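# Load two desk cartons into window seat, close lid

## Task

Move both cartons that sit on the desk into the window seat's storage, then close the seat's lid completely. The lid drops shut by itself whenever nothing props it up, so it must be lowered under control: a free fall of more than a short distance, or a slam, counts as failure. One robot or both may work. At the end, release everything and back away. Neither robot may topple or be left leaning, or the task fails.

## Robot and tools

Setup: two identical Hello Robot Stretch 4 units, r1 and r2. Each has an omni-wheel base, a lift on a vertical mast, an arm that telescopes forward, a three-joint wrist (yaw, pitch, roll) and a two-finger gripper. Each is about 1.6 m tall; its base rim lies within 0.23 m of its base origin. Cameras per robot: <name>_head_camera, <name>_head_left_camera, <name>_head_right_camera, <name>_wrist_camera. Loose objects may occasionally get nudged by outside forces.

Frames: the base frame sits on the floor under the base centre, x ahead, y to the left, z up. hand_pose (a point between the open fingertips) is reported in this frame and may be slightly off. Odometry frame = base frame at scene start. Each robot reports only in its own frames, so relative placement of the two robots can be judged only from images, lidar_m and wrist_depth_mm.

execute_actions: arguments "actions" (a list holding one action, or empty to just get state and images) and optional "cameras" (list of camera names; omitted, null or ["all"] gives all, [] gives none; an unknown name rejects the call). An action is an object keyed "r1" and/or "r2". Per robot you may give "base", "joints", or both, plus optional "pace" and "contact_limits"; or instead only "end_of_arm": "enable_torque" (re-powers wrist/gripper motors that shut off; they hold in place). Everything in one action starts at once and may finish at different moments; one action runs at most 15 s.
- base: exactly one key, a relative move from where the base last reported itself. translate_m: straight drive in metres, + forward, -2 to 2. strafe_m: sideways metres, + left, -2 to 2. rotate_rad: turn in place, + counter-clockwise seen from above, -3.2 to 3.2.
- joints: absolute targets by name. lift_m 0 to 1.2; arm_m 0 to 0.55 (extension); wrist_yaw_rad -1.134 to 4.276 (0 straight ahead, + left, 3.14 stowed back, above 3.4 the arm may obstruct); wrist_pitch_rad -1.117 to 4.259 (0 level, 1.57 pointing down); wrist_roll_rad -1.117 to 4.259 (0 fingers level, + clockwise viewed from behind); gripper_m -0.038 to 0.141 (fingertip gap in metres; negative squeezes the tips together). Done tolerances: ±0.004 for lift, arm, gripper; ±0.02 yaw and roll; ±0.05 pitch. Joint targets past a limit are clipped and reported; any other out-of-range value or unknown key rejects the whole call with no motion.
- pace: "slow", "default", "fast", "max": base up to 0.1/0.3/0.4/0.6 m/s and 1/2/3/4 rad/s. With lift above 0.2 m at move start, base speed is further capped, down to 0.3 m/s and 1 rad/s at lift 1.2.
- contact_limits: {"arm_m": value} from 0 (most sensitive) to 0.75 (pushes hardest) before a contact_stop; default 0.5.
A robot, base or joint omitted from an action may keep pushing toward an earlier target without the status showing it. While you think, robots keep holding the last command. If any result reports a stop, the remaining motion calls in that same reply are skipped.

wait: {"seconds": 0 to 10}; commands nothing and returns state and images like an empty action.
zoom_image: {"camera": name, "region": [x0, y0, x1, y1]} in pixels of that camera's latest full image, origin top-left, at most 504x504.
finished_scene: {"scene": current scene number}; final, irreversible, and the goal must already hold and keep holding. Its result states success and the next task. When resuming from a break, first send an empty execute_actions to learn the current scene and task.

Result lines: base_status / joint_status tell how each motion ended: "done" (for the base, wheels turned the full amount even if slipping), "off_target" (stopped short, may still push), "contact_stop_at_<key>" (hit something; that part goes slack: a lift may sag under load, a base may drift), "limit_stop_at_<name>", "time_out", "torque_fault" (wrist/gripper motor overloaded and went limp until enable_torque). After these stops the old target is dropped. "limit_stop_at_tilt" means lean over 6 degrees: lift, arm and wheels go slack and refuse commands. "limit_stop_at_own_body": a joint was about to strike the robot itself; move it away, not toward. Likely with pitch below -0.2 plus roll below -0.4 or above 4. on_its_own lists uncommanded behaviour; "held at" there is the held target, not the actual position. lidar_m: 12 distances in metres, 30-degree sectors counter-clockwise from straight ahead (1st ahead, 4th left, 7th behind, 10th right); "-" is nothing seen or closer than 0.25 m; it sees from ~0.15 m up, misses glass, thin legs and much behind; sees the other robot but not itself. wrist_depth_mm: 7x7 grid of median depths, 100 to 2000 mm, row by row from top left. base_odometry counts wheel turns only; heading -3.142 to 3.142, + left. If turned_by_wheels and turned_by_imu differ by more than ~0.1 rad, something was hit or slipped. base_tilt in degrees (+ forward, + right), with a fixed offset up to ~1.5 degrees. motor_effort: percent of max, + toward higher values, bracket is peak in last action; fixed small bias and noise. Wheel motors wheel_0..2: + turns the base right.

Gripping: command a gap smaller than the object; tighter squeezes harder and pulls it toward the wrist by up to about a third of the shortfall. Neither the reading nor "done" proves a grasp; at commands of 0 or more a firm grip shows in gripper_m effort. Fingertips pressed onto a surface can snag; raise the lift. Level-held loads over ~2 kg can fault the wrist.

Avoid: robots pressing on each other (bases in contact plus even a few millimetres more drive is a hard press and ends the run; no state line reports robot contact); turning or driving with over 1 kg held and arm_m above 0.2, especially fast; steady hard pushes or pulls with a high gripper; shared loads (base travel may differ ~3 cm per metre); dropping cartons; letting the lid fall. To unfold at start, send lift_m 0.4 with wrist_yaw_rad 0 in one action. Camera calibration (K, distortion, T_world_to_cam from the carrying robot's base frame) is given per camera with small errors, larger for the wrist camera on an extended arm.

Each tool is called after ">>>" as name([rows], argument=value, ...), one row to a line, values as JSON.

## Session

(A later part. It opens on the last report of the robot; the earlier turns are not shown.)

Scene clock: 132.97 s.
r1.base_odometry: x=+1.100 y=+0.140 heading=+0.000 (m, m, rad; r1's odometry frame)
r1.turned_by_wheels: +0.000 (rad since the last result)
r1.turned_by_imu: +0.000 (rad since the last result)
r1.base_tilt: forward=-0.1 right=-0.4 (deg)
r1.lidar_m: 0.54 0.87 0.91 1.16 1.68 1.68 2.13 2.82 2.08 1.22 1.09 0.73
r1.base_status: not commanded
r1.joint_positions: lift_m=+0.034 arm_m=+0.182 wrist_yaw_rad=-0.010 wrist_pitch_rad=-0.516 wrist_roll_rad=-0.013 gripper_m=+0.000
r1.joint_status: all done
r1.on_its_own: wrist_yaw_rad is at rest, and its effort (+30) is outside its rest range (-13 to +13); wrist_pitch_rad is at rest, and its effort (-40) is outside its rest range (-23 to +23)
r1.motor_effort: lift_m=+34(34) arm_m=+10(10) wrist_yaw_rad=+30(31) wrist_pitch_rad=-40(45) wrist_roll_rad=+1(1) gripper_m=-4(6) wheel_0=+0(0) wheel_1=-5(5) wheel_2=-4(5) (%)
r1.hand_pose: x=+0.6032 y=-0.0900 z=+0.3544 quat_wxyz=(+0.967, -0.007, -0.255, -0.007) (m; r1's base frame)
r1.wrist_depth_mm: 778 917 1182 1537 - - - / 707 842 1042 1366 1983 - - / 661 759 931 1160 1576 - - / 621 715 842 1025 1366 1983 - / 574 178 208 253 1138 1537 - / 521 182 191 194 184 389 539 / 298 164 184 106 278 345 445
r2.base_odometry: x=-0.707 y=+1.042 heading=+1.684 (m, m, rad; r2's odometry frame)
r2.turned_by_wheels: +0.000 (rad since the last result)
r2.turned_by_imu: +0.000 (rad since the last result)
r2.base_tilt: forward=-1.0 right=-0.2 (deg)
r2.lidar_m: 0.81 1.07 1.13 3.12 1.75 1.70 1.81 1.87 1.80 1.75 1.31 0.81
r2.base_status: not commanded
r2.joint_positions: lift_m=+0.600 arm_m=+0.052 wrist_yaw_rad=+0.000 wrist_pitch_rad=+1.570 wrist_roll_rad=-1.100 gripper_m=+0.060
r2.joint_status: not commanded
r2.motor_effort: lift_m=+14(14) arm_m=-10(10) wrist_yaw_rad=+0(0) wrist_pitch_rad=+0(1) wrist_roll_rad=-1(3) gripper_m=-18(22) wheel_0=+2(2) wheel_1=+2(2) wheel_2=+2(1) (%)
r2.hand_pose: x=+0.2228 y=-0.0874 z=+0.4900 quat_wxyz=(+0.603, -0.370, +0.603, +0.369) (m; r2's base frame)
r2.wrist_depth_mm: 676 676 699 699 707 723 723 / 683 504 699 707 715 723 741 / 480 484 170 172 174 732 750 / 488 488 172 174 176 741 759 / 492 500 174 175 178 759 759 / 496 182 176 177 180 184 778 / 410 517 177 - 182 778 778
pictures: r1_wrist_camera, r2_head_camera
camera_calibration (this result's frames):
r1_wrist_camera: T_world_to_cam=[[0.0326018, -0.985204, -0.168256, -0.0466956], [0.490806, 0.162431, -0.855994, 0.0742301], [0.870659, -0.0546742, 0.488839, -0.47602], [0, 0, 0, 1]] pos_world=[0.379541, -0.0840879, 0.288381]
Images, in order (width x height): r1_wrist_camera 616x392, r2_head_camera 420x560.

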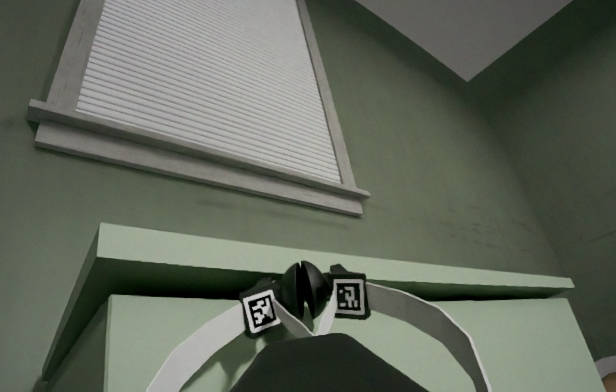

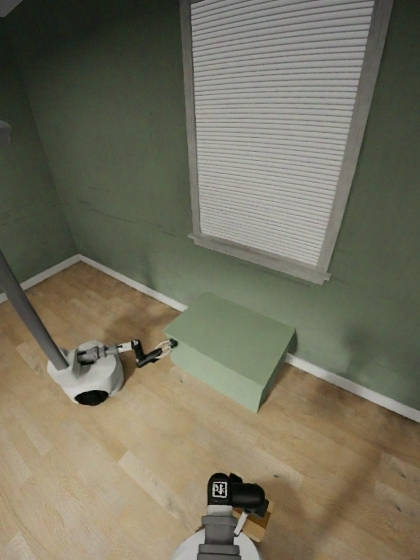

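>>> execute_actions([
  {"r1":{"joints":{"lift_m":0.08},"pace":"slow"}},
], cameras=["r1_wrist_camera","r2_head_camera"])

Scene clock: 137.23 s.
r1.base_odometry: x=+1.100 y=+0.140 heading=+0.000 (m, m, rad; r1's odometry frame)
r1.turned_by_wheels: +0.000 (rad since the last result)
r1.turned_by_imu: -0.001 (rad since the last result)
r1.base_tilt: forward=-0.1 right=-0.5 (deg)
r1.lidar_m: 0.52 0.88 0.91 1.14 1.67 1.69 2.13 2.80 2.07 1.21 1.09 0.69
r1.base_status: not commanded
r1.joint_positions: lift_m=+0.079 arm_m=+0.182 wrist_yaw_rad=-0.008 wrist_pitch_rad=-0.514 wrist_roll_rad=-0.013 gripper_m=+0.000
r1.joint_status: all done
r1.on_its_own: wrist_yaw_rad is at rest, and its effort (+24) is outside its rest range (-13 to +13); wrist_pitch_rad is at rest, and its effort (-47) is outside its rest range (-23 to +23)
r1.motor_effort: lift_m=+33(35) arm_m=+10(10) wrist_yaw_rad=+24(30) wrist_pitch_rad=-47(49) wrist_roll_rad=+1(1) gripper_m=-2(0) wheel_0=+0(0) wheel_1=-5(5) wheel_2=-5(5) (%)
r1.hand_pose: x=+0.6037 y=-0.0895 z=+0.3988 quat_wxyz=(+0.967, -0.007, -0.254, -0.006) (m; r1's base frame)
r1.wrist_depth_mm: 768 917 1160 1576 - - - / 707 842 1060 1308 1921 - - / 647 759 931 1160 1576 - - / 621 715 842 1025 1336 1921 - / 580 178 210 264 1138 1537 - / 525 216 218 199 182 473 1661 / 290 297 345 105 480 345 439
r2.base_odometry: x=-0.707 y=+1.042 heading=+1.684 (m, m, rad; r2's odometry frame)
r2.turned_by_wheels: +0.000 (rad since the last result)
r2.turned_by_imu: -0.001 (rad since the last result)
r2.base_tilt: forward=-1.1 right=-0.1 (deg)
r2.lidar_m: 0.82 1.07 1.12 3.12 1.76 1.71 1.83 1.87 1.80 1.73 1.31 0.82
r2.base_status: not commanded
r2.joint_positions: lift_m=+0.600 arm_m=+0.052 wrist_yaw_rad=+0.000 wrist_pitch_rad=+1.570 wrist_roll_rad=-1.100 gripper_m=+0.060
r2.joint_status: not commanded
r2.motor_effort: lift_m=+14(14) arm_m=-10(9) wrist_yaw_rad=+0(1) wrist_pitch_rad=-1(0) wrist_roll_rad=-3(2) gripper_m=-22(21) wheel_0=+1(1) wheel_1=+2(2) wheel_2=+2(2) (%)
r2.hand_pose: x=+0.2228 y=-0.0874 z=+0.4900 quat_wxyz=(+0.603, -0.370, +0.603, +0.369) (m; r2's base frame)
r2.wrist_depth_mm: 676 691 691 699 707 723 732 / 676 500 707 699 715 715 732 / 480 484 170 172 175 732 759 / 488 488 172 174 177 750 750 / 492 500 174 176 178 750 759 / 496 182 175 177 179 184 768 / 407 512 177 - 183 768 788
pictures: r1_wrist_camera, r2_head_camera
camera_calibration (this result's frames):
r1_wrist_camera: T_world_to_cam=[[0.0344043, -0.985126, -0.168356, -0.0397235], [0.488409, 0.163543, -0.857152, 0.113952], [0.871936, -0.0527371, 0.486771, -0.497971], [0, 0, 0, 1]] pos_world=[0.37991, -0.0840302, 0.333384]
Images, in order (width x height): r1_wrist_camera 616x392, r2_head_camera 420x560.

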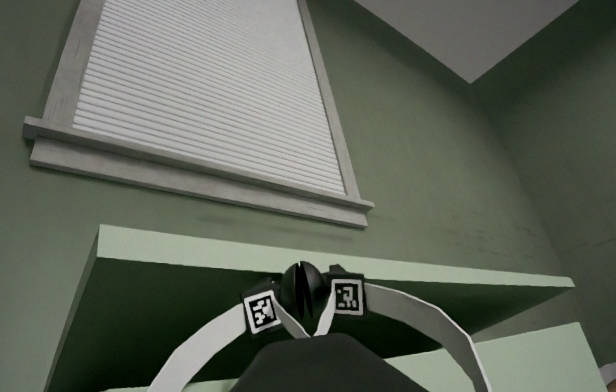

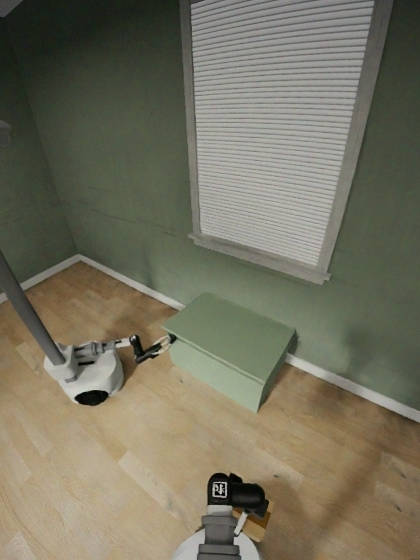

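>>> execute_actions([
  {"r1":{"joints":{"lift_m":0.10,"arm_m":0.225},"pace":"slow","contact_limits":{"arm_m":0.3}}},
], cameras=["r1_wrist_camera","r2_head_camera"])

>>> zoom_image(camera="r2_head_camera", region=[120, 260, 320, 430])

Scene clock: 142.67 s.
r1.base_odometry: x=+1.100 y=+0.140 heading=+0.000 (m, m, rad; r1's odometry frame)
r1.turned_by_wheels: +0.000 (rad since the last result)
r1.turned_by_imu: -0.001 (rad since the last result)
r1.base_tilt: forward=-0.1 right=-0.3 (deg)
r1.lidar_m: 0.53 0.85 0.91 1.15 1.67 1.69 2.14 2.82 2.08 1.22 1.09 0.72
r1.base_status: not commanded
r1.joint_positions: lift_m=+0.099 arm_m=+0.223 wrist_yaw_rad=-0.009 wrist_pitch_rad=-0.518 wrist_roll_rad=-0.013 gripper_m=+0.000
r1.joint_status: all done
r1.on_its_own: wrist_yaw_rad is at rest, and its effort (+26) is outside its rest range (-13 to +13); wrist_pitch_rad is at rest, and its effort (-34) is outside its rest range (-23 to +23)
r1.motor_effort: lift_m=+32(32) arm_m=+14(15) wrist_yaw_rad=+26(28) wrist_pitch_rad=-34(48) wrist_roll_rad=+1(2) gripper_m=-2(5) wheel_0=+0(0) wheel_1=-5(5) wheel_2=-5(5) (%)
r1.contact_limits: arm_m 0.3
r1.hand_pose: x=+0.6433 y=-0.0897 z=+0.4201 quat_wxyz=(+0.967, -0.007, -0.256, -0.006) (m; r1's base frame)
r1.wrist_depth_mm: 741 891 1118 1499 - - - / 676 798 1008 1281 1863 - - / 621 723 891 1118 1499 - - / 549 164 788 976 1281 1808 - / 159 169 190 214 278 1366 - / 194 213 211 202 184 452 1661 / 236 268 320 106 580 591 368
r2.base_odometry: x=-0.707 y=+1.042 heading=+1.684 (m, m, rad; r2's odometry frame)
r2.turned_by_wheels: +0.000 (rad since the last result)
r2.turned_by_imu: -0.001 (rad since the last result)
r2.base_tilt: forward=-0.9 right=-0.2 (deg)
r2.lidar_m: 0.82 1.06 1.13 3.12 1.73 1.70 1.82 1.85 1.81 1.75 1.29 0.80
r2.base_status: not commanded
r2.joint_positions: lift_m=+0.600 arm_m=+0.052 wrist_yaw_rad=+0.000 wrist_pitch_rad=+1.570 wrist_roll_rad=-1.100 gripper_m=+0.060
r2.joint_status: not commanded
r2.motor_effort: lift_m=+14(14) arm_m=-9(9) wrist_yaw_rad=+0(0) wrist_pitch_rad=-1(1) wrist_roll_rad=-3(1) gripper_m=-25(18) wheel_0=+1(1) wheel_1=+2(2) wheel_2=+1(1) (%)
r2.hand_pose: x=+0.2228 y=-0.0874 z=+0.4900 quat_wxyz=(+0.603, -0.370, +0.603, +0.369) (m; r2's base frame)
r2.wrist_depth_mm: 683 683 691 707 707 715 732 / 676 508 699 699 723 732 732 / 480 488 170 172 175 741 741 / 484 496 172 174 176 741 750 / 492 500 174 176 178 759 759 / 496 182 176 177 179 185 768 / 410 517 177 - 183 768 788
pictures: r1_wrist_camera, r2_head_camera
camera_calibration (this result's frames):
r1_wrist_camera: T_world_to_cam=[[0.0344458, -0.985154, -0.168179, -0.0377968], [0.49243, 0.163165, -0.854921, 0.109262], [0.86967, -0.0533682, 0.49074, -0.54311], [0, 0, 0, 1]] pos_world=[0.419824, -0.0840482, 0.35358]
Images, in order (width x height): r1_wrist_camera 616x392, r2_head_camera 420x560.

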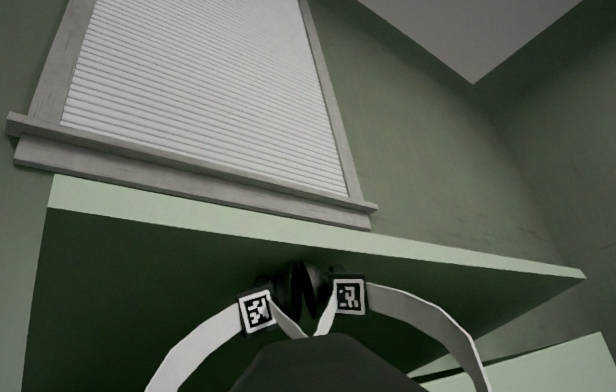

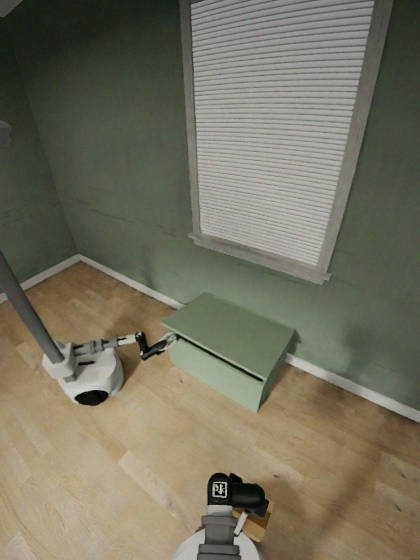

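Region (120, 260, 320, 430) of r2_head_camera's 420x560 image, scaled by 2.520, with more detail than that image has; it fills the top 428 rows of this view, and the rest is white.

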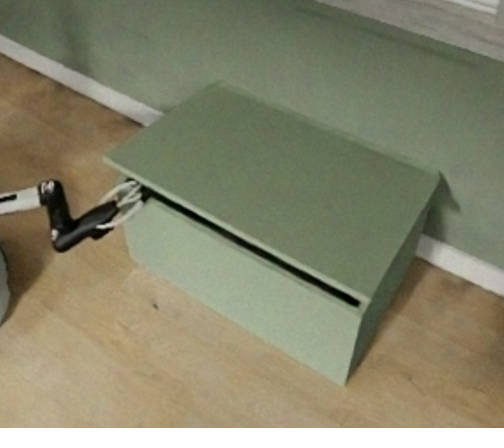

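>>> execute_actions([
  {"r1":{"base":{"strafe_m":0.04},"joints":{"lift_m":0.20,"arm_m":0.284},"pace":"slow","contact_limits":{"arm_m":0.4}}},
], cameras=["r1_wrist_camera"])

>>> execute_actions([
  {"r1":{"base":{"strafe_m":0.042},"joints":{"lift_m":0.293,"arm_m":0.344},"pace":"slow","contact_limits":{"arm_m":0.4}}},
], cameras=["r1_wrist_camera","r2_head_camera"])

Scene clock: 157.23 s.
r1.base_odometry: x=+1.100 y=+0.180 heading=-0.001 (m, m, rad; r1's odometry frame)
r1.turned_by_wheels: -0.001 (rad since the last result)
r1.turned_by_imu: -0.002 (rad since the last result)
r1.base_tilt: forward=-0.2 right=-0.4 (deg)
r1.lidar_m: 0.55 0.87 0.88 1.12 1.65 1.67 2.11 2.83 2.11 1.22 1.13 0.67
r1.base_status: done
r1.joint_positions: lift_m=+0.199 arm_m=+0.282 wrist_yaw_rad=-0.012 wrist_pitch_rad=-0.520 wrist_roll_rad=-0.012 gripper_m=+0.000
r1.joint_status: all done
r1.on_its_own: wrist_yaw_rad is at rest, and its effort (+35) is outside its rest range (-13 to +13); wrist_pitch_rad is at rest, and its effort (-32) is outside its rest range (-23 to +23)
r1.motor_effort: lift_m=+32(36) arm_m=+13(16) wrist_yaw_rad=+35(47) wrist_pitch_rad=-32(37) wrist_roll_rad=+1(0) gripper_m=-5(5) wheel_0=-8(11) wheel_1=+4(12) wheel_2=-8(11) (%)
r1.contact_limits: arm_m 0.4
r1.hand_pose: x=+0.7019 y=-0.0904 z=+0.5204 quat_wxyz=(+0.966, -0.008, -0.257, -0.007) (m; r1's base frame)
r1.wrist_depth_mm: 654 788 1008 1336 - - - / 591 723 891 1160 1708 - - / 132 141 169 1008 1397 - - / 140 154 174 199 249 1708 - / 153 171 195 219 267 338 496 / 171 191 208 202 183 427 1464 / 188 213 225 106 413 574 1366
r2.base_odometry: x=-0.707 y=+1.042 heading=+1.684 (m, m, rad; r2's odometry frame)
r2.turned_by_wheels: +0.000 (rad since the last result)
r2.turned_by_imu: -0.001 (rad since the last result)
r2.base_tilt: forward=-1.0 right=-0.2 (deg)
r2.lidar_m: 0.82 1.13 1.18 3.12 1.76 1.71 1.83 1.87 1.81 1.74 1.31 0.82
r2.base_status: not commanded
r2.joint_positions: lift_m=+0.600 arm_m=+0.052 wrist_yaw_rad=+0.000 wrist_pitch_rad=+1.570 wrist_roll_rad=-1.100 gripper_m=+0.060
r2.joint_status: not commanded
r2.motor_effort: lift_m=+14(14) arm_m=-9(9) wrist_yaw_rad=+0(0) wrist_pitch_rad=+0(3) wrist_roll_rad=-2(3) gripper_m=-19(18) wheel_0=+2(2) wheel_1=+2(2) wheel_2=+1(1) (%)
r2.hand_pose: x=+0.2228 y=-0.0874 z=+0.4900 quat_wxyz=(+0.603, -0.370, +0.603, +0.369) (m; r2's base frame)
r2.wrist_depth_mm: 676 683 699 699 715 723 723 / 676 500 699 707 723 732 741 / 484 488 170 172 175 741 750 / 484 492 172 174 177 741 750 / 492 496 174 176 178 759 768 / 496 182 176 177 179 184 778 / 410 512 177 - 182 778 768
pictures: r1_wrist_camera
camera_calibration (this result's frames):
r1_wrist_camera: T_world_to_cam=[[0.031698, -0.985236, -0.168243, -0.0217393], [0.494169, 0.161763, -0.854184, 0.16464], [0.868788, -0.0560648, 0.492001, -0.643634], [0, 0, 0, 1]] pos_world=[0.47851, -0.0841362, 0.453643]
Images, in order (width x height): r1_wrist_camera 616x392.

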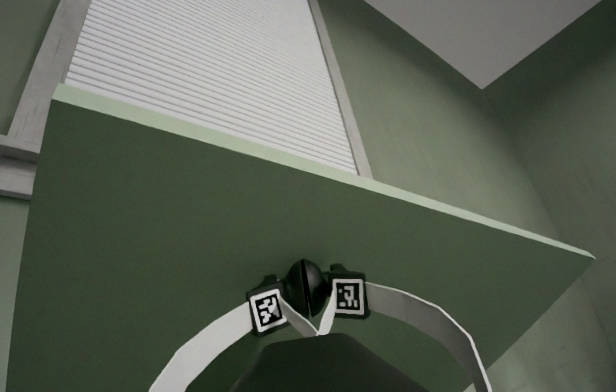

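Scene clock: 159.07 s.
r1.base_odometry: x=+1.100 y=+0.222 heading=-0.003 (m, m, rad; r1's odometry frame)
r1.turned_by_wheels: -0.001 (rad since the last result)
r1.turned_by_imu: -0.002 (rad since the last result)
r1.base_tilt: forward=-0.1 right=-0.4 (deg)
r1.lidar_m: 0.55 0.84 0.84 1.09 1.62 1.62 2.05 2.85 2.13 1.26 1.18 0.64
r1.base_status: done
r1.joint_positions: lift_m=+0.292 arm_m=+0.342 wrist_yaw_rad=-0.012 wrist_pitch_rad=-0.524 wrist_roll_rad=-0.012 gripper_m=+0.000
r1.joint_status: all done
r1.on_its_own: wrist_yaw_rad is at rest, and its effort (+33) is outside its rest range (-13 to +13)
r1.motor_effort: lift_m=+30(33) arm_m=+13(13) wrist_yaw_rad=+33(46) wrist_pitch_rad=-17(30) wrist_roll_rad=+1(1) gripper_m=-5(8) wheel_0=-9(15) wheel_1=+2(8) wheel_2=-9(9) (%)
r1.contact_limits: arm_m 0.4
r1.hand_pose: x=+0.7614 y=-0.0903 z=+0.6148 quat_wxyz=(+0.966, -0.007, -0.259, -0.007) (m; r1's base frame)
r1.wrist_depth_mm: 569 707 891 1182 1983 - - / 142 603 788 1025 1499 - - / 145 159 182 866 1229 1983 - / 149 167 191 222 268 1499 - / 155 174 201 230 283 362 525 / 161 182 201 194 183 407 559 / 168 188 162 106 349 462 1182
r2.base_odometry: x=-0.707 y=+1.042 heading=+1.684 (m, m, rad; r2's odometry frame)
r2.turned_by_wheels: +0.000 (rad since the last result)
r2.turned_by_imu: +0.000 (rad since the last result)
r2.base_tilt: forward=-1.1 right=-0.2 (deg)
r2.lidar_m: 0.84 1.16 1.22 3.12 1.74 1.70 1.83 1.87 1.80 1.72 1.31 0.81
r2.base_status: not commanded
r2.joint_positions: lift_m=+0.600 arm_m=+0.052 wrist_yaw_rad=+0.000 wrist_pitch_rad=+1.570 wrist_roll_rad=-1.100 gripper_m=+0.060
r2.joint_status: not commanded
r2.motor_effort: lift_m=+14(14) arm_m=-10(9) wrist_yaw_rad=+0(0) wrist_pitch_rad=-1(0) wrist_roll_rad=-3(3) gripper_m=-18(21) wheel_0=+1(1) wheel_1=+2(2) wheel_2=+1(1) (%)
r2.hand_pose: x=+0.2228 y=-0.0874 z=+0.4900 quat_wxyz=(+0.603, -0.370, +0.603, +0.369) (m; r2's base frame)
r2.wrist_depth_mm: 676 676 691 699 707 723 723 / 676 504 699 699 715 723 732 / 484 488 171 172 174 732 750 / 484 492 173 174 177 741 750 / 492 496 174 175 178 759 759 / 500 182 176 177 179 185 768 / 410 512 177 - 183 778 778
pictures: r1_wrist_camera, r2_head_camera
camera_calibration (this result's frames):
r1_wrist_camera: T_world_to_cam=[[0.0329558, -0.985234, -0.168011, -0.00871896], [0.497965, 0.161938, -0.851943, 0.211547], [0.866571, -0.0555872, 0.495948, -0.742418], [0, 0, 0, 1]] pos_world=[0.538302, -0.0841167, 0.546962]
Images, in order (width x height): r1_wrist_camera 616x392, r2_head_camera 420x560.

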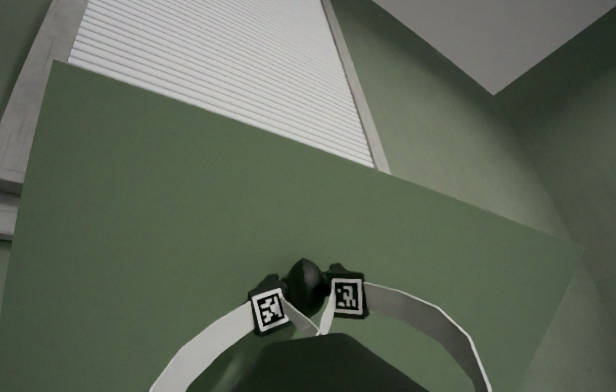

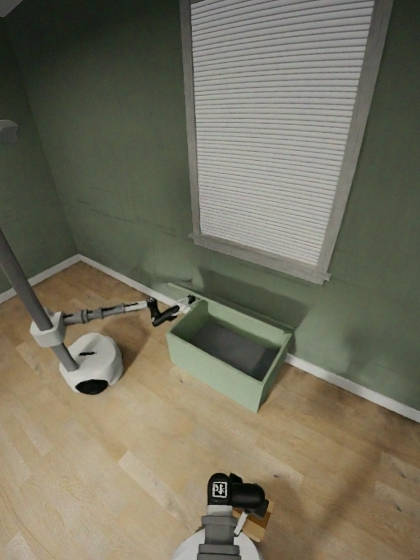

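>>> execute_actions([
  {"r1":{"base":{"strafe_m":0.048},"joints":{"lift_m":0.353,"arm_m":0.414},"pace":"slow","contact_limits":{"arm_m":0.4}},"r2":{"base":{"strafe_m":0.08},"joints":{"wrist_roll_rad":-1.05}}},
], cameras=["r1_wrist_camera"])

>>> execute_actions([
  {"r1":{"base":{"strafe_m":0.04},"joints":{"lift_m":0.383,"arm_m":0.47},"pace":"slow","contact_limits":{"arm_m":0.3}},"r2":{"base":{"translate_m":0.55},"joints":{"arm_m":0.3}}},
], cameras=["r1_wrist_camera","r2_head_camera","r1_head_camera","r2_wrist_camera"])

Scene clock: 172.57 s.
r1.base_odometry: x=+1.100 y=+0.270 heading=-0.004 (m, m, rad; r1's odometry frame)
r1.turned_by_wheels: -0.001 (rad since the last result)
r1.turned_by_imu: -0.003 (rad since the last result)
r1.base_tilt: forward=-0.2 right=-0.4 (deg)
r1.lidar_m: 0.55 0.81 0.83 1.03 1.57 1.58 2.00 2.89 2.18 1.20 1.16 0.58
r1.base_status: done
r1.joint_positions: lift_m=+0.352 arm_m=+0.412 wrist_yaw_rad=-0.011 wrist_pitch_rad=-0.530 wrist_roll_rad=-0.013 gripper_m=+0.000
r1.joint_status: all done
r1.on_its_own: wrist_yaw_rad is at rest, and its effort (+31) is outside its rest range (-13 to +13)
r1.motor_effort: lift_m=+26(31) arm_m=+12(14) wrist_yaw_rad=+31(35) wrist_pitch_rad=+2(38) wrist_roll_rad=+2(2) gripper_m=-6(7) wheel_0=-9(14) wheel_1=+3(6) wheel_2=-7(7) (%)
r1.contact_limits: arm_m 0.4
r1.hand_pose: x=+0.8308 y=-0.0901 z=+0.6764 quat_wxyz=(+0.965, -0.008, -0.262, -0.007) (m; r1's base frame)
r1.wrist_depth_mm: 480 585 750 1025 1661 - - / 160 184 661 866 1255 - - / 157 177 206 707 1008 1661 - / 158 179 208 245 297 1255 - / 158 179 208 238 300 392 554 / 158 179 199 193 182 394 539 / 157 177 162 106 315 413 759
r2.base_odometry: x=-0.786 y=+1.033 heading=+1.684 (m, m, rad; r2's odometry frame)
r2.turned_by_wheels: +0.000 (rad since the last result)
r2.turned_by_imu: -0.002 (rad since the last result)
r2.base_tilt: forward=-1.0 right=-0.2 (deg)
r2.lidar_m: 0.88 1.17 1.26 3.03 1.71 1.66 1.78 1.93 1.87 1.80 1.35 0.83
r2.base_status: done
r2.joint_positions: lift_m=+0.600 arm_m=+0.052 wrist_yaw_rad=+0.000 wrist_pitch_rad=+1.570 wrist_roll_rad=-1.050 gripper_m=+0.060
r2.joint_status: all done
r2.motor_effort: lift_m=+14(14) arm_m=-9(9) wrist_yaw_rad=+1(0) wrist_pitch_rad=+0(0) wrist_roll_rad=-1(1) gripper_m=-20(23) wheel_0=-2(9) wheel_1=+1(10) wheel_2=+0(1) (%)
r2.hand_pose: x=+0.2228 y=-0.0874 z=+0.4900 quat_wxyz=(+0.612, -0.355, +0.612, +0.354) (m; r2's base frame)
r2.wrist_depth_mm: 668 683 691 707 707 715 723 / 683 691 699 715 715 732 732 / 480 484 170 172 174 741 741 / 492 492 172 174 176 750 759 / 492 496 174 176 178 750 759 / 496 182 175 177 179 185 778 / 466 512 177 - 183 768 778
pictures: r1_wrist_camera
camera_calibration (this result's frames):
r1_wrist_camera: T_world_to_cam=[[0.0345724, -0.985255, -0.167565, -0.00208777], [0.502612, 0.16206, -0.849187, 0.22378], [0.863821, -0.0548619, 0.500803, -0.834029], [0, 0, 0, 1]] pos_world=[0.608049, -0.0840793, 0.607365]
Images, in order (width x height): r1_wrist_camera 616x392.

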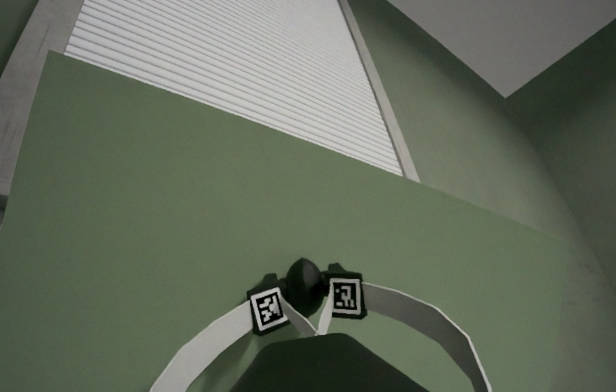

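Scene clock: 175.90 s.
r1.base_odometry: x=+1.100 y=+0.309 heading=-0.005 (m, m, rad; r1's odometry frame)
r1.turned_by_wheels: -0.001 (rad since the last result)
r1.turned_by_imu: -0.002 (rad since the last result)
r1.base_tilt: forward=-0.2 right=-0.5 (deg)
r1.lidar_m: 0.58 0.78 0.80 1.03 1.54 1.55 1.95 2.93 2.23 2.76 0.80 0.57
r1.base_status: done
r1.joint_positions: lift_m=+0.383 arm_m=+0.468 wrist_yaw_rad=-0.008 wrist_pitch_rad=-0.531 wrist_roll_rad=-0.013 gripper_m=+0.000
r1.joint_status: all done
r1.on_its_own: wrist_yaw_rad is at rest, and its effort (+22) is outside its rest range (-13 to +13)
r1.motor_effort: lift_m=+26(28) arm_m=+11(12) wrist_yaw_rad=+22(33) wrist_pitch_rad=+5(18) wrist_roll_rad=+1(1) gripper_m=-6(4) wheel_0=-9(14) wheel_1=+2(6) wheel_2=-7(7) (%)
r1.contact_limits: arm_m 0.3
r1.hand_pose: x=+0.8870 y=-0.0893 z=+0.7069 quat_wxyz=(+0.965, -0.007, -0.263, -0.005) (m; r1's base frame)
r1.wrist_depth_mm: 399 492 627 854 1366 - - / 177 430 554 723 1042 - - / 169 193 228 609 842 1366 - / 165 188 220 263 329 1060 1808 / 161 183 213 247 314 415 1281 / 156 177 195 191 182 392 535 / 154 170 190 105 297 382 508
r2.base_odometry: x=-0.849 y=+1.579 heading=+1.684 (m, m, rad; r2's odometry frame)
r2.turned_by_wheels: +0.000 (rad since the last result)
r2.turned_by_imu: -0.002 (rad since the last result)
r2.base_tilt: forward=-1.0 right=-0.2 (deg)
r2.lidar_m: 0.37 0.55 0.82 2.73 3.02 2.12 2.26 2.23 2.16 1.17 0.36 0.35
r2.base_status: done
r2.joint_positions: lift_m=+0.600 arm_m=+0.298 wrist_yaw_rad=+0.000 wrist_pitch_rad=+1.570 wrist_roll_rad=-1.050 gripper_m=+0.060
r2.joint_status: all done
r2.motor_effort: lift_m=+14(14) arm_m=+9(10) wrist_yaw_rad=-1(0) wrist_pitch_rad=+0(4) wrist_roll_rad=-1(0) gripper_m=-21(20) wheel_0=+1(7) wheel_1=+2(6) wheel_2=+0(9) (%)
r2.hand_pose: x=+0.4695 y=-0.0874 z=+0.4900 quat_wxyz=(+0.612, -0.355, +0.612, +0.354) (m; r2's base frame)
r2.wrist_depth_mm: 676 683 549 634 640 654 554 / 683 691 549 647 654 661 554 / 691 699 170 172 174 668 549 / 597 707 173 174 177 668 544 / 492 585 174 176 178 683 554 / 500 182 175 177 179 185 554 / 500 723 177 - 183 691 549
pictures: r1_head_camera, r1_wrist_camera, r2_head_camera, r2_wrist_camera
camera_calibration (this result's frames):
r1_wrist_camera: T_world_to_cam=[[0.0378965, -0.985135, -0.167551, -0.00112032], [0.503533, 0.163654, -0.848335, 0.220025], [0.863145, -0.0522186, 0.50225, -0.898011], [0, 0, 0, 1]] pos_world=[0.664366, -0.0840046, 0.637493]
r2_wrist_camera: T_world_to_cam=[[0.886132, -0.461346, 0.0439291, -0.490417], [-0.463432, -0.882089, 0.0845529, 0.135922], [-0.000258691, -0.0952832, -0.99545, 0.708395], [0, 0, 0, 1]] pos_world=[0.497749, -0.0388583, 0.715223]
Images, in order (width x height): r1_head_camera 420x560, r1_wrist_camera 616x392, r2_head_camera 420x560, r2_wrist_camera 616x392.

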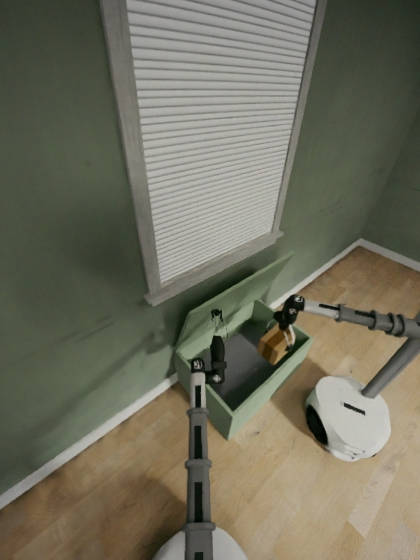

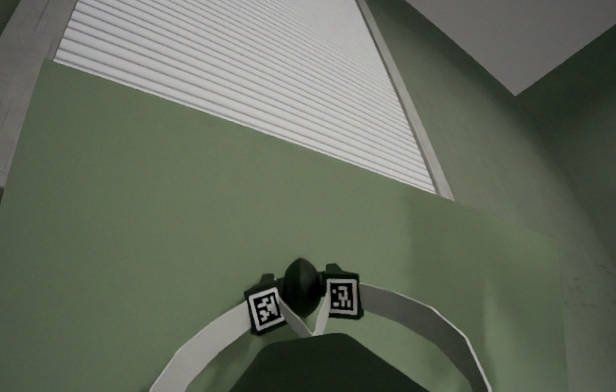

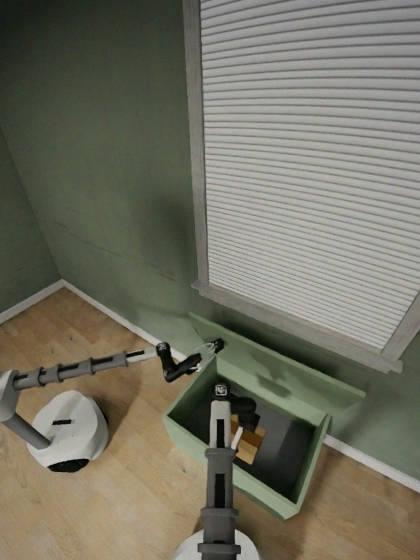

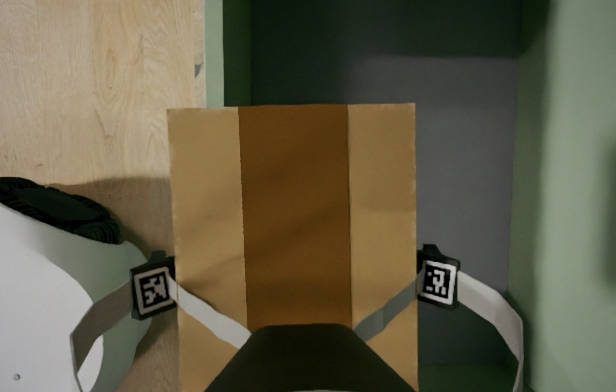

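>>> execute_actions([
  {"r2":{"base":{"strafe_m":0.04},"joints":{"arm_m":0.40}}},
], cameras=[])

>>> execute_actions([
  {"r2":{"joints":{"lift_m":0.30}}},
], cameras=["r1_head_camera","r2_wrist_camera"])

Scene clock: 188.83 s.
r1.base_odometry: x=+1.100 y=+0.309 heading=-0.005 (m, m, rad; r1's odometry frame)
r1.turned_by_wheels: +0.000 (rad since the last result)
r1.turned_by_imu: -0.001 (rad since the last result)
r1.base_tilt: forward=-0.3 right=-0.3 (deg)
r1.lidar_m: 0.59 0.79 0.81 1.02 1.54 1.56 1.94 2.93 2.24 2.75 0.79 0.56
r1.base_status: not commanded
r1.joint_positions: lift_m=+0.383 arm_m=+0.468 wrist_yaw_rad=-0.008 wrist_pitch_rad=-0.531 wrist_roll_rad=-0.013 gripper_m=+0.000
r1.joint_status: not commanded
r1.on_its_own: wrist_yaw_rad is at rest, and its effort (+23) is outside its rest range (-13 to +13)
r1.motor_effort: lift_m=+25(25) arm_m=+11(11) wrist_yaw_rad=+23(22) wrist_pitch_rad=+7(2) wrist_roll_rad=+2(1) gripper_m=-3(4) wheel_0=-9(9) wheel_1=+2(2) wheel_2=-7(7) (%)
r1.hand_pose: x=+0.8870 y=-0.0893 z=+0.7069 quat_wxyz=(+0.965, -0.007, -0.263, -0.005) (m; r1's base frame)
r1.wrist_depth_mm: 402 492 627 854 1397 - - / 177 430 559 723 1042 - - / 169 193 227 615 842 1366 234 / 165 188 220 263 330 1042 1537 / 161 183 213 247 312 415 1281 / 156 177 195 191 182 394 535 / 154 171 189 106 298 384 504
r2.base_odometry: x=-0.888 y=+1.575 heading=+1.684 (m, m, rad; r2's odometry frame)
r2.turned_by_wheels: +0.000 (rad since the last result)
r2.turned_by_imu: -0.001 (rad since the last result)
r2.base_tilt: forward=-1.0 right=-0.2 (deg)
r2.lidar_m: 0.40 0.58 0.79 2.70 2.99 2.10 2.24 2.27 2.19 1.19 0.39 0.37
r2.base_status: done
r2.joint_positions: lift_m=+0.600 arm_m=+0.398 wrist_yaw_rad=+0.000 wrist_pitch_rad=+1.570 wrist_roll_rad=-1.050 gripper_m=+0.060
r2.joint_status: all done
r2.motor_effort: lift_m=+14(14) arm_m=+9(10) wrist_yaw_rad=+0(0) wrist_pitch_rad=-1(1) wrist_roll_rad=+0(0) gripper_m=-22(17) wheel_0=-1(10) wheel_1=+2(10) wheel_2=+0(4) (%)
r2.hand_pose: x=+0.5695 y=-0.0874 z=+0.4900 quat_wxyz=(+0.612, -0.355, +0.612, +0.354) (m; r2's base frame)
r2.wrist_depth_mm: 661 683 597 627 640 597 462 / 683 676 634 634 654 647 462 / 699 691 170 171 175 647 462 / 699 699 172 174 176 654 459 / 640 707 174 176 178 603 459 / 539 182 176 177 179 185 455 / 508 683 177 - 182 647 462
pictures: none
No camera images: the call's "cameras" was empty. Leave "cameras" out to get every camera's image.

Scene clock: 191.10 s.
r1.base_odometry: x=+1.100 y=+0.309 heading=-0.005 (m, m, rad; r1's odometry frame)
r1.turned_by_wheels: +0.000 (rad since the last result)
r1.turned_by_imu: +0.000 (rad since the last result)
r1.base_tilt: forward=-0.3 right=-0.5 (deg)
r1.lidar_m: 0.59 0.79 0.79 1.00 1.53 1.55 1.94 2.91 2.23 2.76 0.78 0.56
r1.base_status: not commanded
r1.joint_positions: lift_m=+0.383 arm_m=+0.468 wrist_yaw_rad=-0.008 wrist_pitch_rad=-0.531 wrist_roll_rad=-0.013 gripper_m=+0.000
r1.joint_status: not commanded
r1.on_its_own: wrist_yaw_rad is at rest, and its effort (+23) is outside its rest range (-13 to +13)
r1.motor_effort: lift_m=+26(25) arm_m=+11(11) wrist_yaw_rad=+23(23) wrist_pitch_rad=+2(1) wrist_roll_rad=+1(1) gripper_m=-5(4) wheel_0=-9(9) wheel_1=+2(2) wheel_2=-7(7) (%)
r1.hand_pose: x=+0.8870 y=-0.0893 z=+0.7069 quat_wxyz=(+0.965, -0.007, -0.263, -0.005) (m; r1's base frame)
r1.wrist_depth_mm: 402 492 627 854 1366 - - / 177 430 554 715 1042 - - / 169 193 228 615 854 1397 - / 165 187 220 264 330 1060 1808 / 161 183 213 247 314 415 1281 / 156 177 194 191 182 394 535 / 154 171 189 106 297 384 508
r2.base_odometry: x=-0.888 y=+1.575 heading=+1.684 (m, m, rad; r2's odometry frame)
r2.turned_by_wheels: +0.000 (rad since the last result)
r2.turned_by_imu: -0.001 (rad since the last result)
r2.base_tilt: forward=-1.0 right=-0.2 (deg)
r2.lidar_m: 0.39 0.58 0.79 2.71 2.99 2.10 2.24 2.27 2.20 1.21 0.40 0.37
r2.base_status: not commanded
r2.joint_positions: lift_m=+0.300 arm_m=+0.398 wrist_yaw_rad=+0.000 wrist_pitch_rad=+1.570 wrist_roll_rad=-1.050 gripper_m=+0.060
r2.joint_status: all done
r2.motor_effort: lift_m=+14(14) arm_m=+9(10) wrist_yaw_rad=+0(0) wrist_pitch_rad=-1(0) wrist_roll_rad=+0(1) gripper_m=-19(22) wheel_0=-1(1) wheel_1=+2(2) wheel_2=+0(0) (%)
r2.hand_pose: x=+0.5695 y=-0.0874 z=+0.1900 quat_wxyz=(+0.612, -0.355, +0.612, +0.354) (m; r2's base frame)
r2.wrist_depth_mm: 197 307 338 340 343 349 351 / 197 307 340 343 349 351 355 / 197 285 170 172 174 357 359 / 197 307 172 174 176 362 364 / 197 265 174 176 178 364 368 / 198 182 176 177 179 184 375 / 189 310 177 - 183 373 379
pictures: r1_head_camera, r2_wrist_camera
camera_calibration (this result's frames):
r2_wrist_camera: T_world_to_cam=[[0.886107, -0.461395, 0.0439164, -0.565817], [-0.46348, -0.882063, 0.0845596, 0.207645], [-0.000278386, -0.0952832, -0.99545, 0.409822], [0, 0, 0, 1]] pos_world=[0.597728, -0.0388599, 0.415248]
Images, in order (width x height): r1_head_camera 420x560, r2_wrist_camera 616x392.

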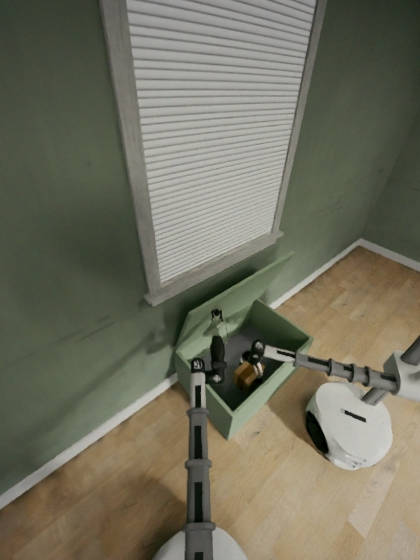

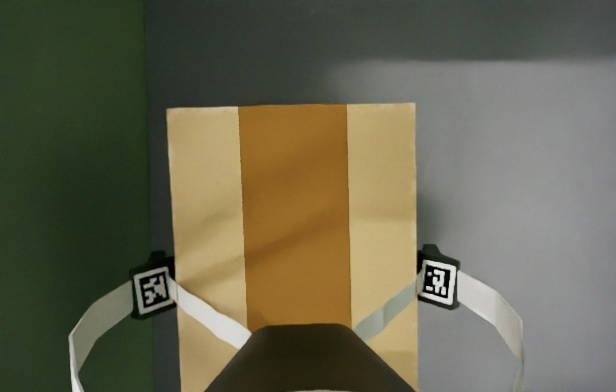

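>>> execute_actions([
  {"r2":{"joints":{"lift_m":0.249},"pace":"slow"}},
], cameras=[])

>>> execute_actions([
  {"r2":{"joints":{"gripper_m":0.141}}},
], cameras=[])

>>> execute_actions([
  {"r2":{"joints":{"lift_m":0.53},"pace":"fast"}},
], cameras=["r2_wrist_camera"])

Scene clock: 197.43 s.
r1.base_odometry: x=+1.100 y=+0.309 heading=-0.005 (m, m, rad; r1's odometry frame)
r1.turned_by_wheels: +0.000 (rad since the last result)
r1.turned_by_imu: -0.001 (rad since the last result)
r1.base_tilt: forward=-0.2 right=-0.4 (deg)
r1.lidar_m: 0.56 0.79 0.81 1.02 1.54 1.57 1.95 2.92 2.23 2.76 0.77 0.55
r1.base_status: not commanded
r1.joint_positions: lift_m=+0.383 arm_m=+0.468 wrist_yaw_rad=-0.008 wrist_pitch_rad=-0.531 wrist_roll_rad=-0.013 gripper_m=+0.000
r1.joint_status: not commanded
r1.on_its_own: wrist_yaw_rad is at rest, and its effort (+23) is outside its rest range (-13 to +13)
r1.motor_effort: lift_m=+25(26) arm_m=+11(11) wrist_yaw_rad=+23(22) wrist_pitch_rad=+5(6) wrist_roll_rad=+1(1) gripper_m=-5(5) wheel_0=-9(9) wheel_1=+2(2) wheel_2=-7(7) (%)
r1.hand_pose: x=+0.8870 y=-0.0893 z=+0.7069 quat_wxyz=(+0.965, -0.007, -0.263, -0.005) (m; r1's base frame)
r1.wrist_depth_mm: 402 492 627 854 1397 - - / 177 430 554 723 1042 - - / 169 193 227 615 842 1366 - / 165 187 220 264 329 1060 1808 / 160 182 213 247 312 415 1281 / 156 177 195 191 183 394 535 / 154 170 189 105 297 384 504
r2.base_odometry: x=-0.888 y=+1.575 heading=+1.684 (m, m, rad; r2's odometry frame)
r2.turned_by_wheels: +0.000 (rad since the last result)
r2.turned_by_imu: -0.001 (rad since the last result)
r2.base_tilt: forward=-1.1 right=-0.2 (deg)
r2.lidar_m: 0.37 0.57 0.79 2.69 3.00 2.11 2.23 2.27 2.20 1.20 0.39 0.37
r2.base_status: not commanded
r2.joint_positions: lift_m=+0.249 arm_m=+0.398 wrist_yaw_rad=+0.000 wrist_pitch_rad=+1.570 wrist_roll_rad=-1.050 gripper_m=+0.060
r2.joint_status: all done
r2.motor_effort: lift_m=+13(14) arm_m=+9(9) wrist_yaw_rad=+0(0) wrist_pitch_rad=-1(0) wrist_roll_rad=+0(1) gripper_m=-24(17) wheel_0=-1(1) wheel_1=+2(2) wheel_2=+0(0) (%)
r2.hand_pose: x=+0.5695 y=-0.0874 z=+0.1390 quat_wxyz=(+0.612, -0.355, +0.612, +0.354) (m; r2's base frame)
r2.wrist_depth_mm: 198 283 286 290 294 297 300 / 197 286 290 291 296 298 304 / 197 285 170 172 174 304 307 / 197 291 172 174 176 307 312 / 196 265 174 176 179 310 315 / 197 182 175 177 179 185 319 / 188 303 177 - 182 317 322
pictures: none
No camera images: the call's "cameras" was empty. Leave "cameras" out to get every camera's image.

Scene clock: 199.27 s.
r1.base_odometry: x=+1.100 y=+0.309 heading=-0.005 (m, m, rad; r1's odometry frame)
r1.turned_by_wheels: +0.000 (rad since the last result)
r1.turned_by_imu: +0.000 (rad since the last result)
r1.base_tilt: forward=-0.2 right=-0.4 (deg)
r1.lidar_m: 0.60 0.79 0.80 1.00 1.54 1.57 1.96 2.90 2.22 2.75 0.77 0.56
r1.base_status: not commanded
r1.joint_positions: lift_m=+0.383 arm_m=+0.468 wrist_yaw_rad=-0.008 wrist_pitch_rad=-0.531 wrist_roll_rad=-0.013 gripper_m=+0.000
r1.joint_status: not commanded
r1.on_its_own: wrist_yaw_rad is at rest, and its effort (+22) is outside its rest range (-13 to +13)
r1.motor_effort: lift_m=+26(26) arm_m=+11(11) wrist_yaw_rad=+22(22) wrist_pitch_rad=+3(4) wrist_roll_rad=+1(1) gripper_m=-4(6) wheel_0=-9(9) wheel_1=+2(2) wheel_2=-7(6) (%)
r1.hand_pose: x=+0.8870 y=-0.0893 z=+0.7069 quat_wxyz=(+0.965, -0.007, -0.263, -0.005) (m; r1's base frame)
r1.wrist_depth_mm: 399 492 627 854 1397 - - / 177 430 554 723 1025 - - / 169 193 227 615 842 1397 - / 165 188 220 263 330 1060 1808 / 161 182 213 247 314 413 1281 / 156 178 194 191 182 392 530 / 153 170 189 106 297 384 504
r2.base_odometry: x=-0.888 y=+1.575 heading=+1.684 (m, m, rad; r2's odometry frame)
r2.turned_by_wheels: +0.000 (rad since the last result)
r2.turned_by_imu: +0.000 (rad since the last result)
r2.base_tilt: forward=-0.9 right=+0.0 (deg)
r2.lidar_m: 0.41 0.56 0.80 2.70 3.01 2.10 2.24 2.29 2.20 1.20 0.39 0.36
r2.base_status: not commanded
r2.joint_positions: lift_m=+0.249 arm_m=+0.398 wrist_yaw_rad=+0.000 wrist_pitch_rad=+1.571 wrist_roll_rad=-1.050 gripper_m=+0.141
r2.joint_status: all done
r2.motor_effort: lift_m=+13(13) arm_m=+9(9) wrist_yaw_rad=+1(2) wrist_pitch_rad=-3(7) wrist_roll_rad=-1(0) gripper_m=-1(20) wheel_0=-1(1) wheel_1=+2(2) wheel_2=+0(0) (%)
r2.hand_pose: x=+0.5692 y=-0.0874 z=+0.1390 quat_wxyz=(+0.612, -0.354, +0.612, +0.354) (m; r2's base frame)
r2.wrist_depth_mm: 198 285 289 291 296 300 303 / 198 287 291 294 298 303 306 / 198 290 178 179 182 306 310 / 198 293 179 181 184 310 314 / 198 249 181 183 187 310 317 / 198 250 183 164 189 317 320 / 199 303 186 - 192 322 324
pictures: none
No camera images: the call's "cameras" was empty. Leave "cameras" out to get every camera's image.

Scene clock: 201.03 s.
r1.base_odometry: x=+1.100 y=+0.309 heading=-0.005 (m, m, rad; r1's odometry frame)
r1.turned_by_wheels: +0.000 (rad since the last result)
r1.turned_by_imu: +0.000 (rad since the last result)
r1.base_tilt: forward=-0.2 right=-0.4 (deg)
r1.lidar_m: 0.57 0.78 0.81 1.02 1.54 1.56 1.95 2.90 2.22 2.75 0.78 0.58
r1.base_status: not commanded
r1.joint_positions: lift_m=+0.383 arm_m=+0.468 wrist_yaw_rad=-0.008 wrist_pitch_rad=-0.531 wrist_roll_rad=-0.013 gripper_m=+0.000
r1.joint_status: not commanded
r1.on_its_own: wrist_yaw_rad is at rest, and its effort (+22) is outside its rest range (-13 to +13)
r1.motor_effort: lift_m=+25(26) arm_m=+11(11) wrist_yaw_rad=+22(23) wrist_pitch_rad=+5(6) wrist_roll_rad=+1(1) gripper_m=-4(4) wheel_0=-9(9) wheel_1=+2(2) wheel_2=-7(6) (%)
r1.hand_pose: x=+0.8870 y=-0.0893 z=+0.7069 quat_wxyz=(+0.965, -0.007, -0.263, -0.005) (m; r1's base frame)
r1.wrist_depth_mm: 402 492 627 854 1397 - - / 177 430 559 732 1008 - - / 168 193 228 615 854 1366 - / 165 188 220 263 329 1060 1863 / 160 182 213 248 314 413 1308 / 156 177 195 191 182 394 530 / 154 170 189 106 297 382 508
r2.base_odometry: x=-0.888 y=+1.575 heading=+1.684 (m, m, rad; r2's odometry frame)
r2.turned_by_wheels: +0.000 (rad since the last result)
r2.turned_by_imu: +0.000 (rad since the last result)
r2.base_tilt: forward=-1.0 right=-0.2 (deg)
r2.lidar_m: 0.39 0.57 0.79 2.68 2.99 2.10 2.22 2.28 2.20 1.21 0.40 0.37
r2.base_status: not commanded
r2.joint_positions: lift_m=+0.530 arm_m=+0.398 wrist_yaw_rad=+0.000 wrist_pitch_rad=+1.570 wrist_roll_rad=-1.050 gripper_m=+0.141
r2.joint_status: all done
r2.motor_effort: lift_m=+22(24) arm_m=+9(9) wrist_yaw_rad=+2(1) wrist_pitch_rad=-1(3) wrist_roll_rad=+0(0) gripper_m=+3(1) wheel_0=-1(1) wheel_1=+2(2) wheel_2=+0(0) (%)
r2.hand_pose: x=+0.5694 y=-0.0874 z=+0.4194 quat_wxyz=(+0.612, -0.355, +0.612, +0.354) (m; r2's base frame)
r2.wrist_depth_mm: 603 340 559 564 574 580 462 / 615 338 569 569 580 585 462 / 615 336 569 574 591 591 459 / 627 338 521 466 597 597 455 / 627 300 585 469 603 574 459 / 559 304 525 168 609 569 459 / 521 342 564 - 621 621 455
pictures: r2_wrist_camera
camera_calibration (this result's frames):
r2_wrist_camera: T_world_to_cam=[[0.885963, -0.461698, 0.0436383, -0.575618], [-0.463755, -0.881905, 0.084705, 0.188308], [-0.000623273, -0.095283, -0.99545, 0.63833], [0, 0, 0, 1]] pos_world=[0.597703, -0.0388696, 0.644594]
Images, in order (width x height): r2_wrist_camera 616x392.

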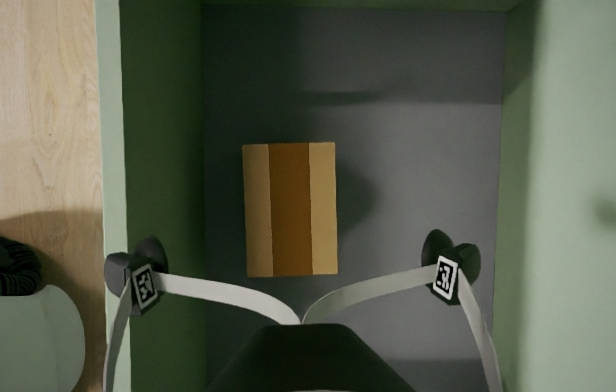

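>>> execute_actions([
  {"r2":{"base":{"translate_m":-0.4},"joints":{"arm_m":0.0},"pace":"fast"}},
], cameras=[])

>>> execute_actions([
  {"r2":{"base":{"rotate_rad":2.49},"joints":{"wrist_roll_rad":-0.4},"pace":"fast"}},
], cameras=["r2_head_camera"])

Scene clock: 213.03 s.
r1.base_odometry: x=+1.100 y=+0.309 heading=-0.005 (m, m, rad; r1's odometry frame)
r1.turned_by_wheels: +0.000 (rad since the last result)
r1.turned_by_imu: -0.001 (rad since the last result)
r1.base_tilt: forward=-0.1 right=-0.4 (deg)
r1.lidar_m: 0.57 0.78 0.80 1.01 1.54 1.57 1.93 2.92 2.23 1.10 1.05 0.57
r1.base_status: not commanded
r1.joint_positions: lift_m=+0.383 arm_m=+0.468 wrist_yaw_rad=-0.008 wrist_pitch_rad=-0.531 wrist_roll_rad=-0.013 gripper_m=+0.000
r1.joint_status: not commanded
r1.on_its_own: wrist_yaw_rad is at rest, and its effort (+22) is outside its rest range (-13 to +13)
r1.motor_effort: lift_m=+26(25) arm_m=+11(11) wrist_yaw_rad=+22(23) wrist_pitch_rad=+5(5) wrist_roll_rad=+1(1) gripper_m=-5(7) wheel_0=-9(9) wheel_1=+1(2) wheel_2=-7(7) (%)
r1.hand_pose: x=+0.8870 y=-0.0893 z=+0.7069 quat_wxyz=(+0.965, -0.007, -0.263, -0.005) (m; r1's base frame)
r1.wrist_depth_mm: 402 488 621 854 1397 - - / 177 430 559 723 1025 - - / 169 193 228 609 854 1366 - / 165 187 220 264 329 1060 1808 / 161 183 213 247 312 415 1281 / 156 177 194 191 182 394 539 / 154 171 189 106 297 384 508
r2.base_odometry: x=-0.843 y=+1.177 heading=+1.684 (m, m, rad; r2's odometry frame)
r2.turned_by_wheels: +0.000 (rad since the last result)
r2.turned_by_imu: -0.001 (rad since the last result)
r2.base_tilt: forward=-1.1 right=+0.1 (deg)
r2.lidar_m: 0.75 1.06 1.14 2.92 1.83 1.77 1.87 2.04 1.97 1.66 1.24 0.72
r2.base_status: done
r2.joint_positions: lift_m=+0.530 arm_m=+0.002 wrist_yaw_rad=+0.000 wrist_pitch_rad=+1.570 wrist_roll_rad=-1.050 gripper_m=+0.141
r2.joint_status: all done
r2.motor_effort: lift_m=+22(22) arm_m=-9(10) wrist_yaw_rad=+2(1) wrist_pitch_rad=-2(2) wrist_roll_rad=-2(1) gripper_m=+0(2) wheel_0=-2(7) wheel_1=-2(8) wheel_2=-2(12) (%)
r2.hand_pose: x=+0.1726 y=-0.0874 z=+0.4194 quat_wxyz=(+0.612, -0.354, +0.612, +0.354) (m; r2's base frame)
r2.wrist_depth_mm: 609 615 627 634 640 640 654 / 410 418 640 640 647 661 661 / 413 418 424 647 654 661 668 / 421 421 427 654 668 661 676 / 421 424 433 654 668 676 691 / 427 427 436 168 683 683 691 / 427 439 445 - 683 699 699
pictures: none
No camera images: the call's "cameras" was empty. Leave "cameras" out to get every camera's image.

Scene clock: 215.13 s.
r1.base_odometry: x=+1.100 y=+0.309 heading=-0.005 (m, m, rad; r1's odometry frame)
r1.turned_by_wheels: +0.000 (rad since the last result)
r1.turned_by_imu: +0.000 (rad since the last result)
r1.base_tilt: forward=-0.3 right=-0.3 (deg)
r1.lidar_m: 0.57 0.78 0.80 1.01 1.54 1.57 1.93 2.92 2.24 1.10 1.05 0.54
r1.base_status: not commanded
r1.joint_positions: lift_m=+0.383 arm_m=+0.468 wrist_yaw_rad=-0.008 wrist_pitch_rad=-0.531 wrist_roll_rad=-0.013 gripper_m=+0.000
r1.joint_status: not commanded
r1.on_its_own: wrist_yaw_rad is at rest, and its effort (+22) is outside its rest range (-13 to +13)
r1.motor_effort: lift_m=+26(25) arm_m=+11(11) wrist_yaw_rad=+22(23) wrist_pitch_rad=+4(3) wrist_roll_rad=+1(1) gripper_m=-5(4) wheel_0=-9(9) wheel_1=+2(2) wheel_2=-7(7) (%)
r1.hand_pose: x=+0.8870 y=-0.0893 z=+0.7069 quat_wxyz=(+0.965, -0.007, -0.263, -0.005) (m; r1's base frame)
r1.wrist_depth_mm: 399 492 627 854 1366 - - / 177 430 554 723 1042 - - / 169 192 227 615 842 1366 - / 165 187 220 263 330 1060 1863 / 160 182 213 247 312 413 1281 / 156 177 195 191 183 394 535 / 153 170 190 106 298 384 508
r2.base_odometry: x=-0.843 y=+1.177 heading=-2.109 (m, m, rad; r2's odometry frame)
r2.turned_by_wheels: +2.490 (rad since the last result)
r2.turned_by_imu: +2.518 (rad since the last result)
r2.base_tilt: forward=-0.9 right=-0.1 (deg)
r2.lidar_m: 1.76 1.80 2.12 1.99 1.85 1.29 0.72 0.74 0.96 1.07 2.84 1.85
r2.base_status: done
r2.joint_positions: lift_m=+0.530 arm_m=+0.002 wrist_yaw_rad=+0.000 wrist_pitch_rad=+1.570 wrist_roll_rad=-0.400 gripper_m=+0.141
r2.joint_status: all done
r2.motor_effort: lift_m=+18(22) arm_m=-9(9) wrist_yaw_rad=+0(1) wrist_pitch_rad=-1(2) wrist_roll_rad=+0(5) gripper_m=+3(3) wheel_0=-2(12) wheel_1=-3(9) wheel_2=+2(9) (%)
r2.hand_pose: x=+0.1728 y=-0.0874 z=+0.4196 quat_wxyz=(+0.693, -0.141, +0.693, +0.141) (m; r2's base frame)
r2.wrist_depth_mm: 615 627 621 640 634 654 661 / 621 627 634 640 654 654 661 / 621 634 640 647 654 661 668 / 627 430 430 654 654 668 668 / 424 424 433 442 661 668 691 / 430 433 436 168 676 683 699 / 433 436 442 - 683 691 699
pictures: r2_head_camera
Images, in order (width x height): r2_head_camera 420x560.

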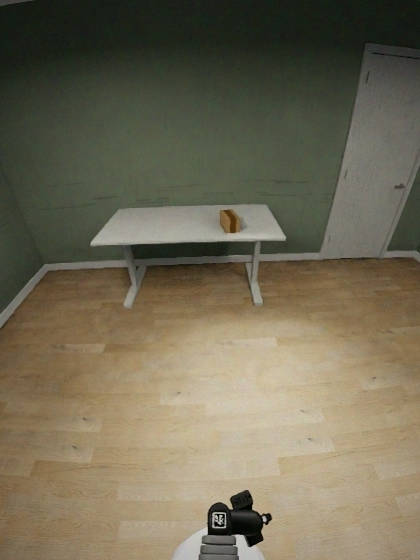

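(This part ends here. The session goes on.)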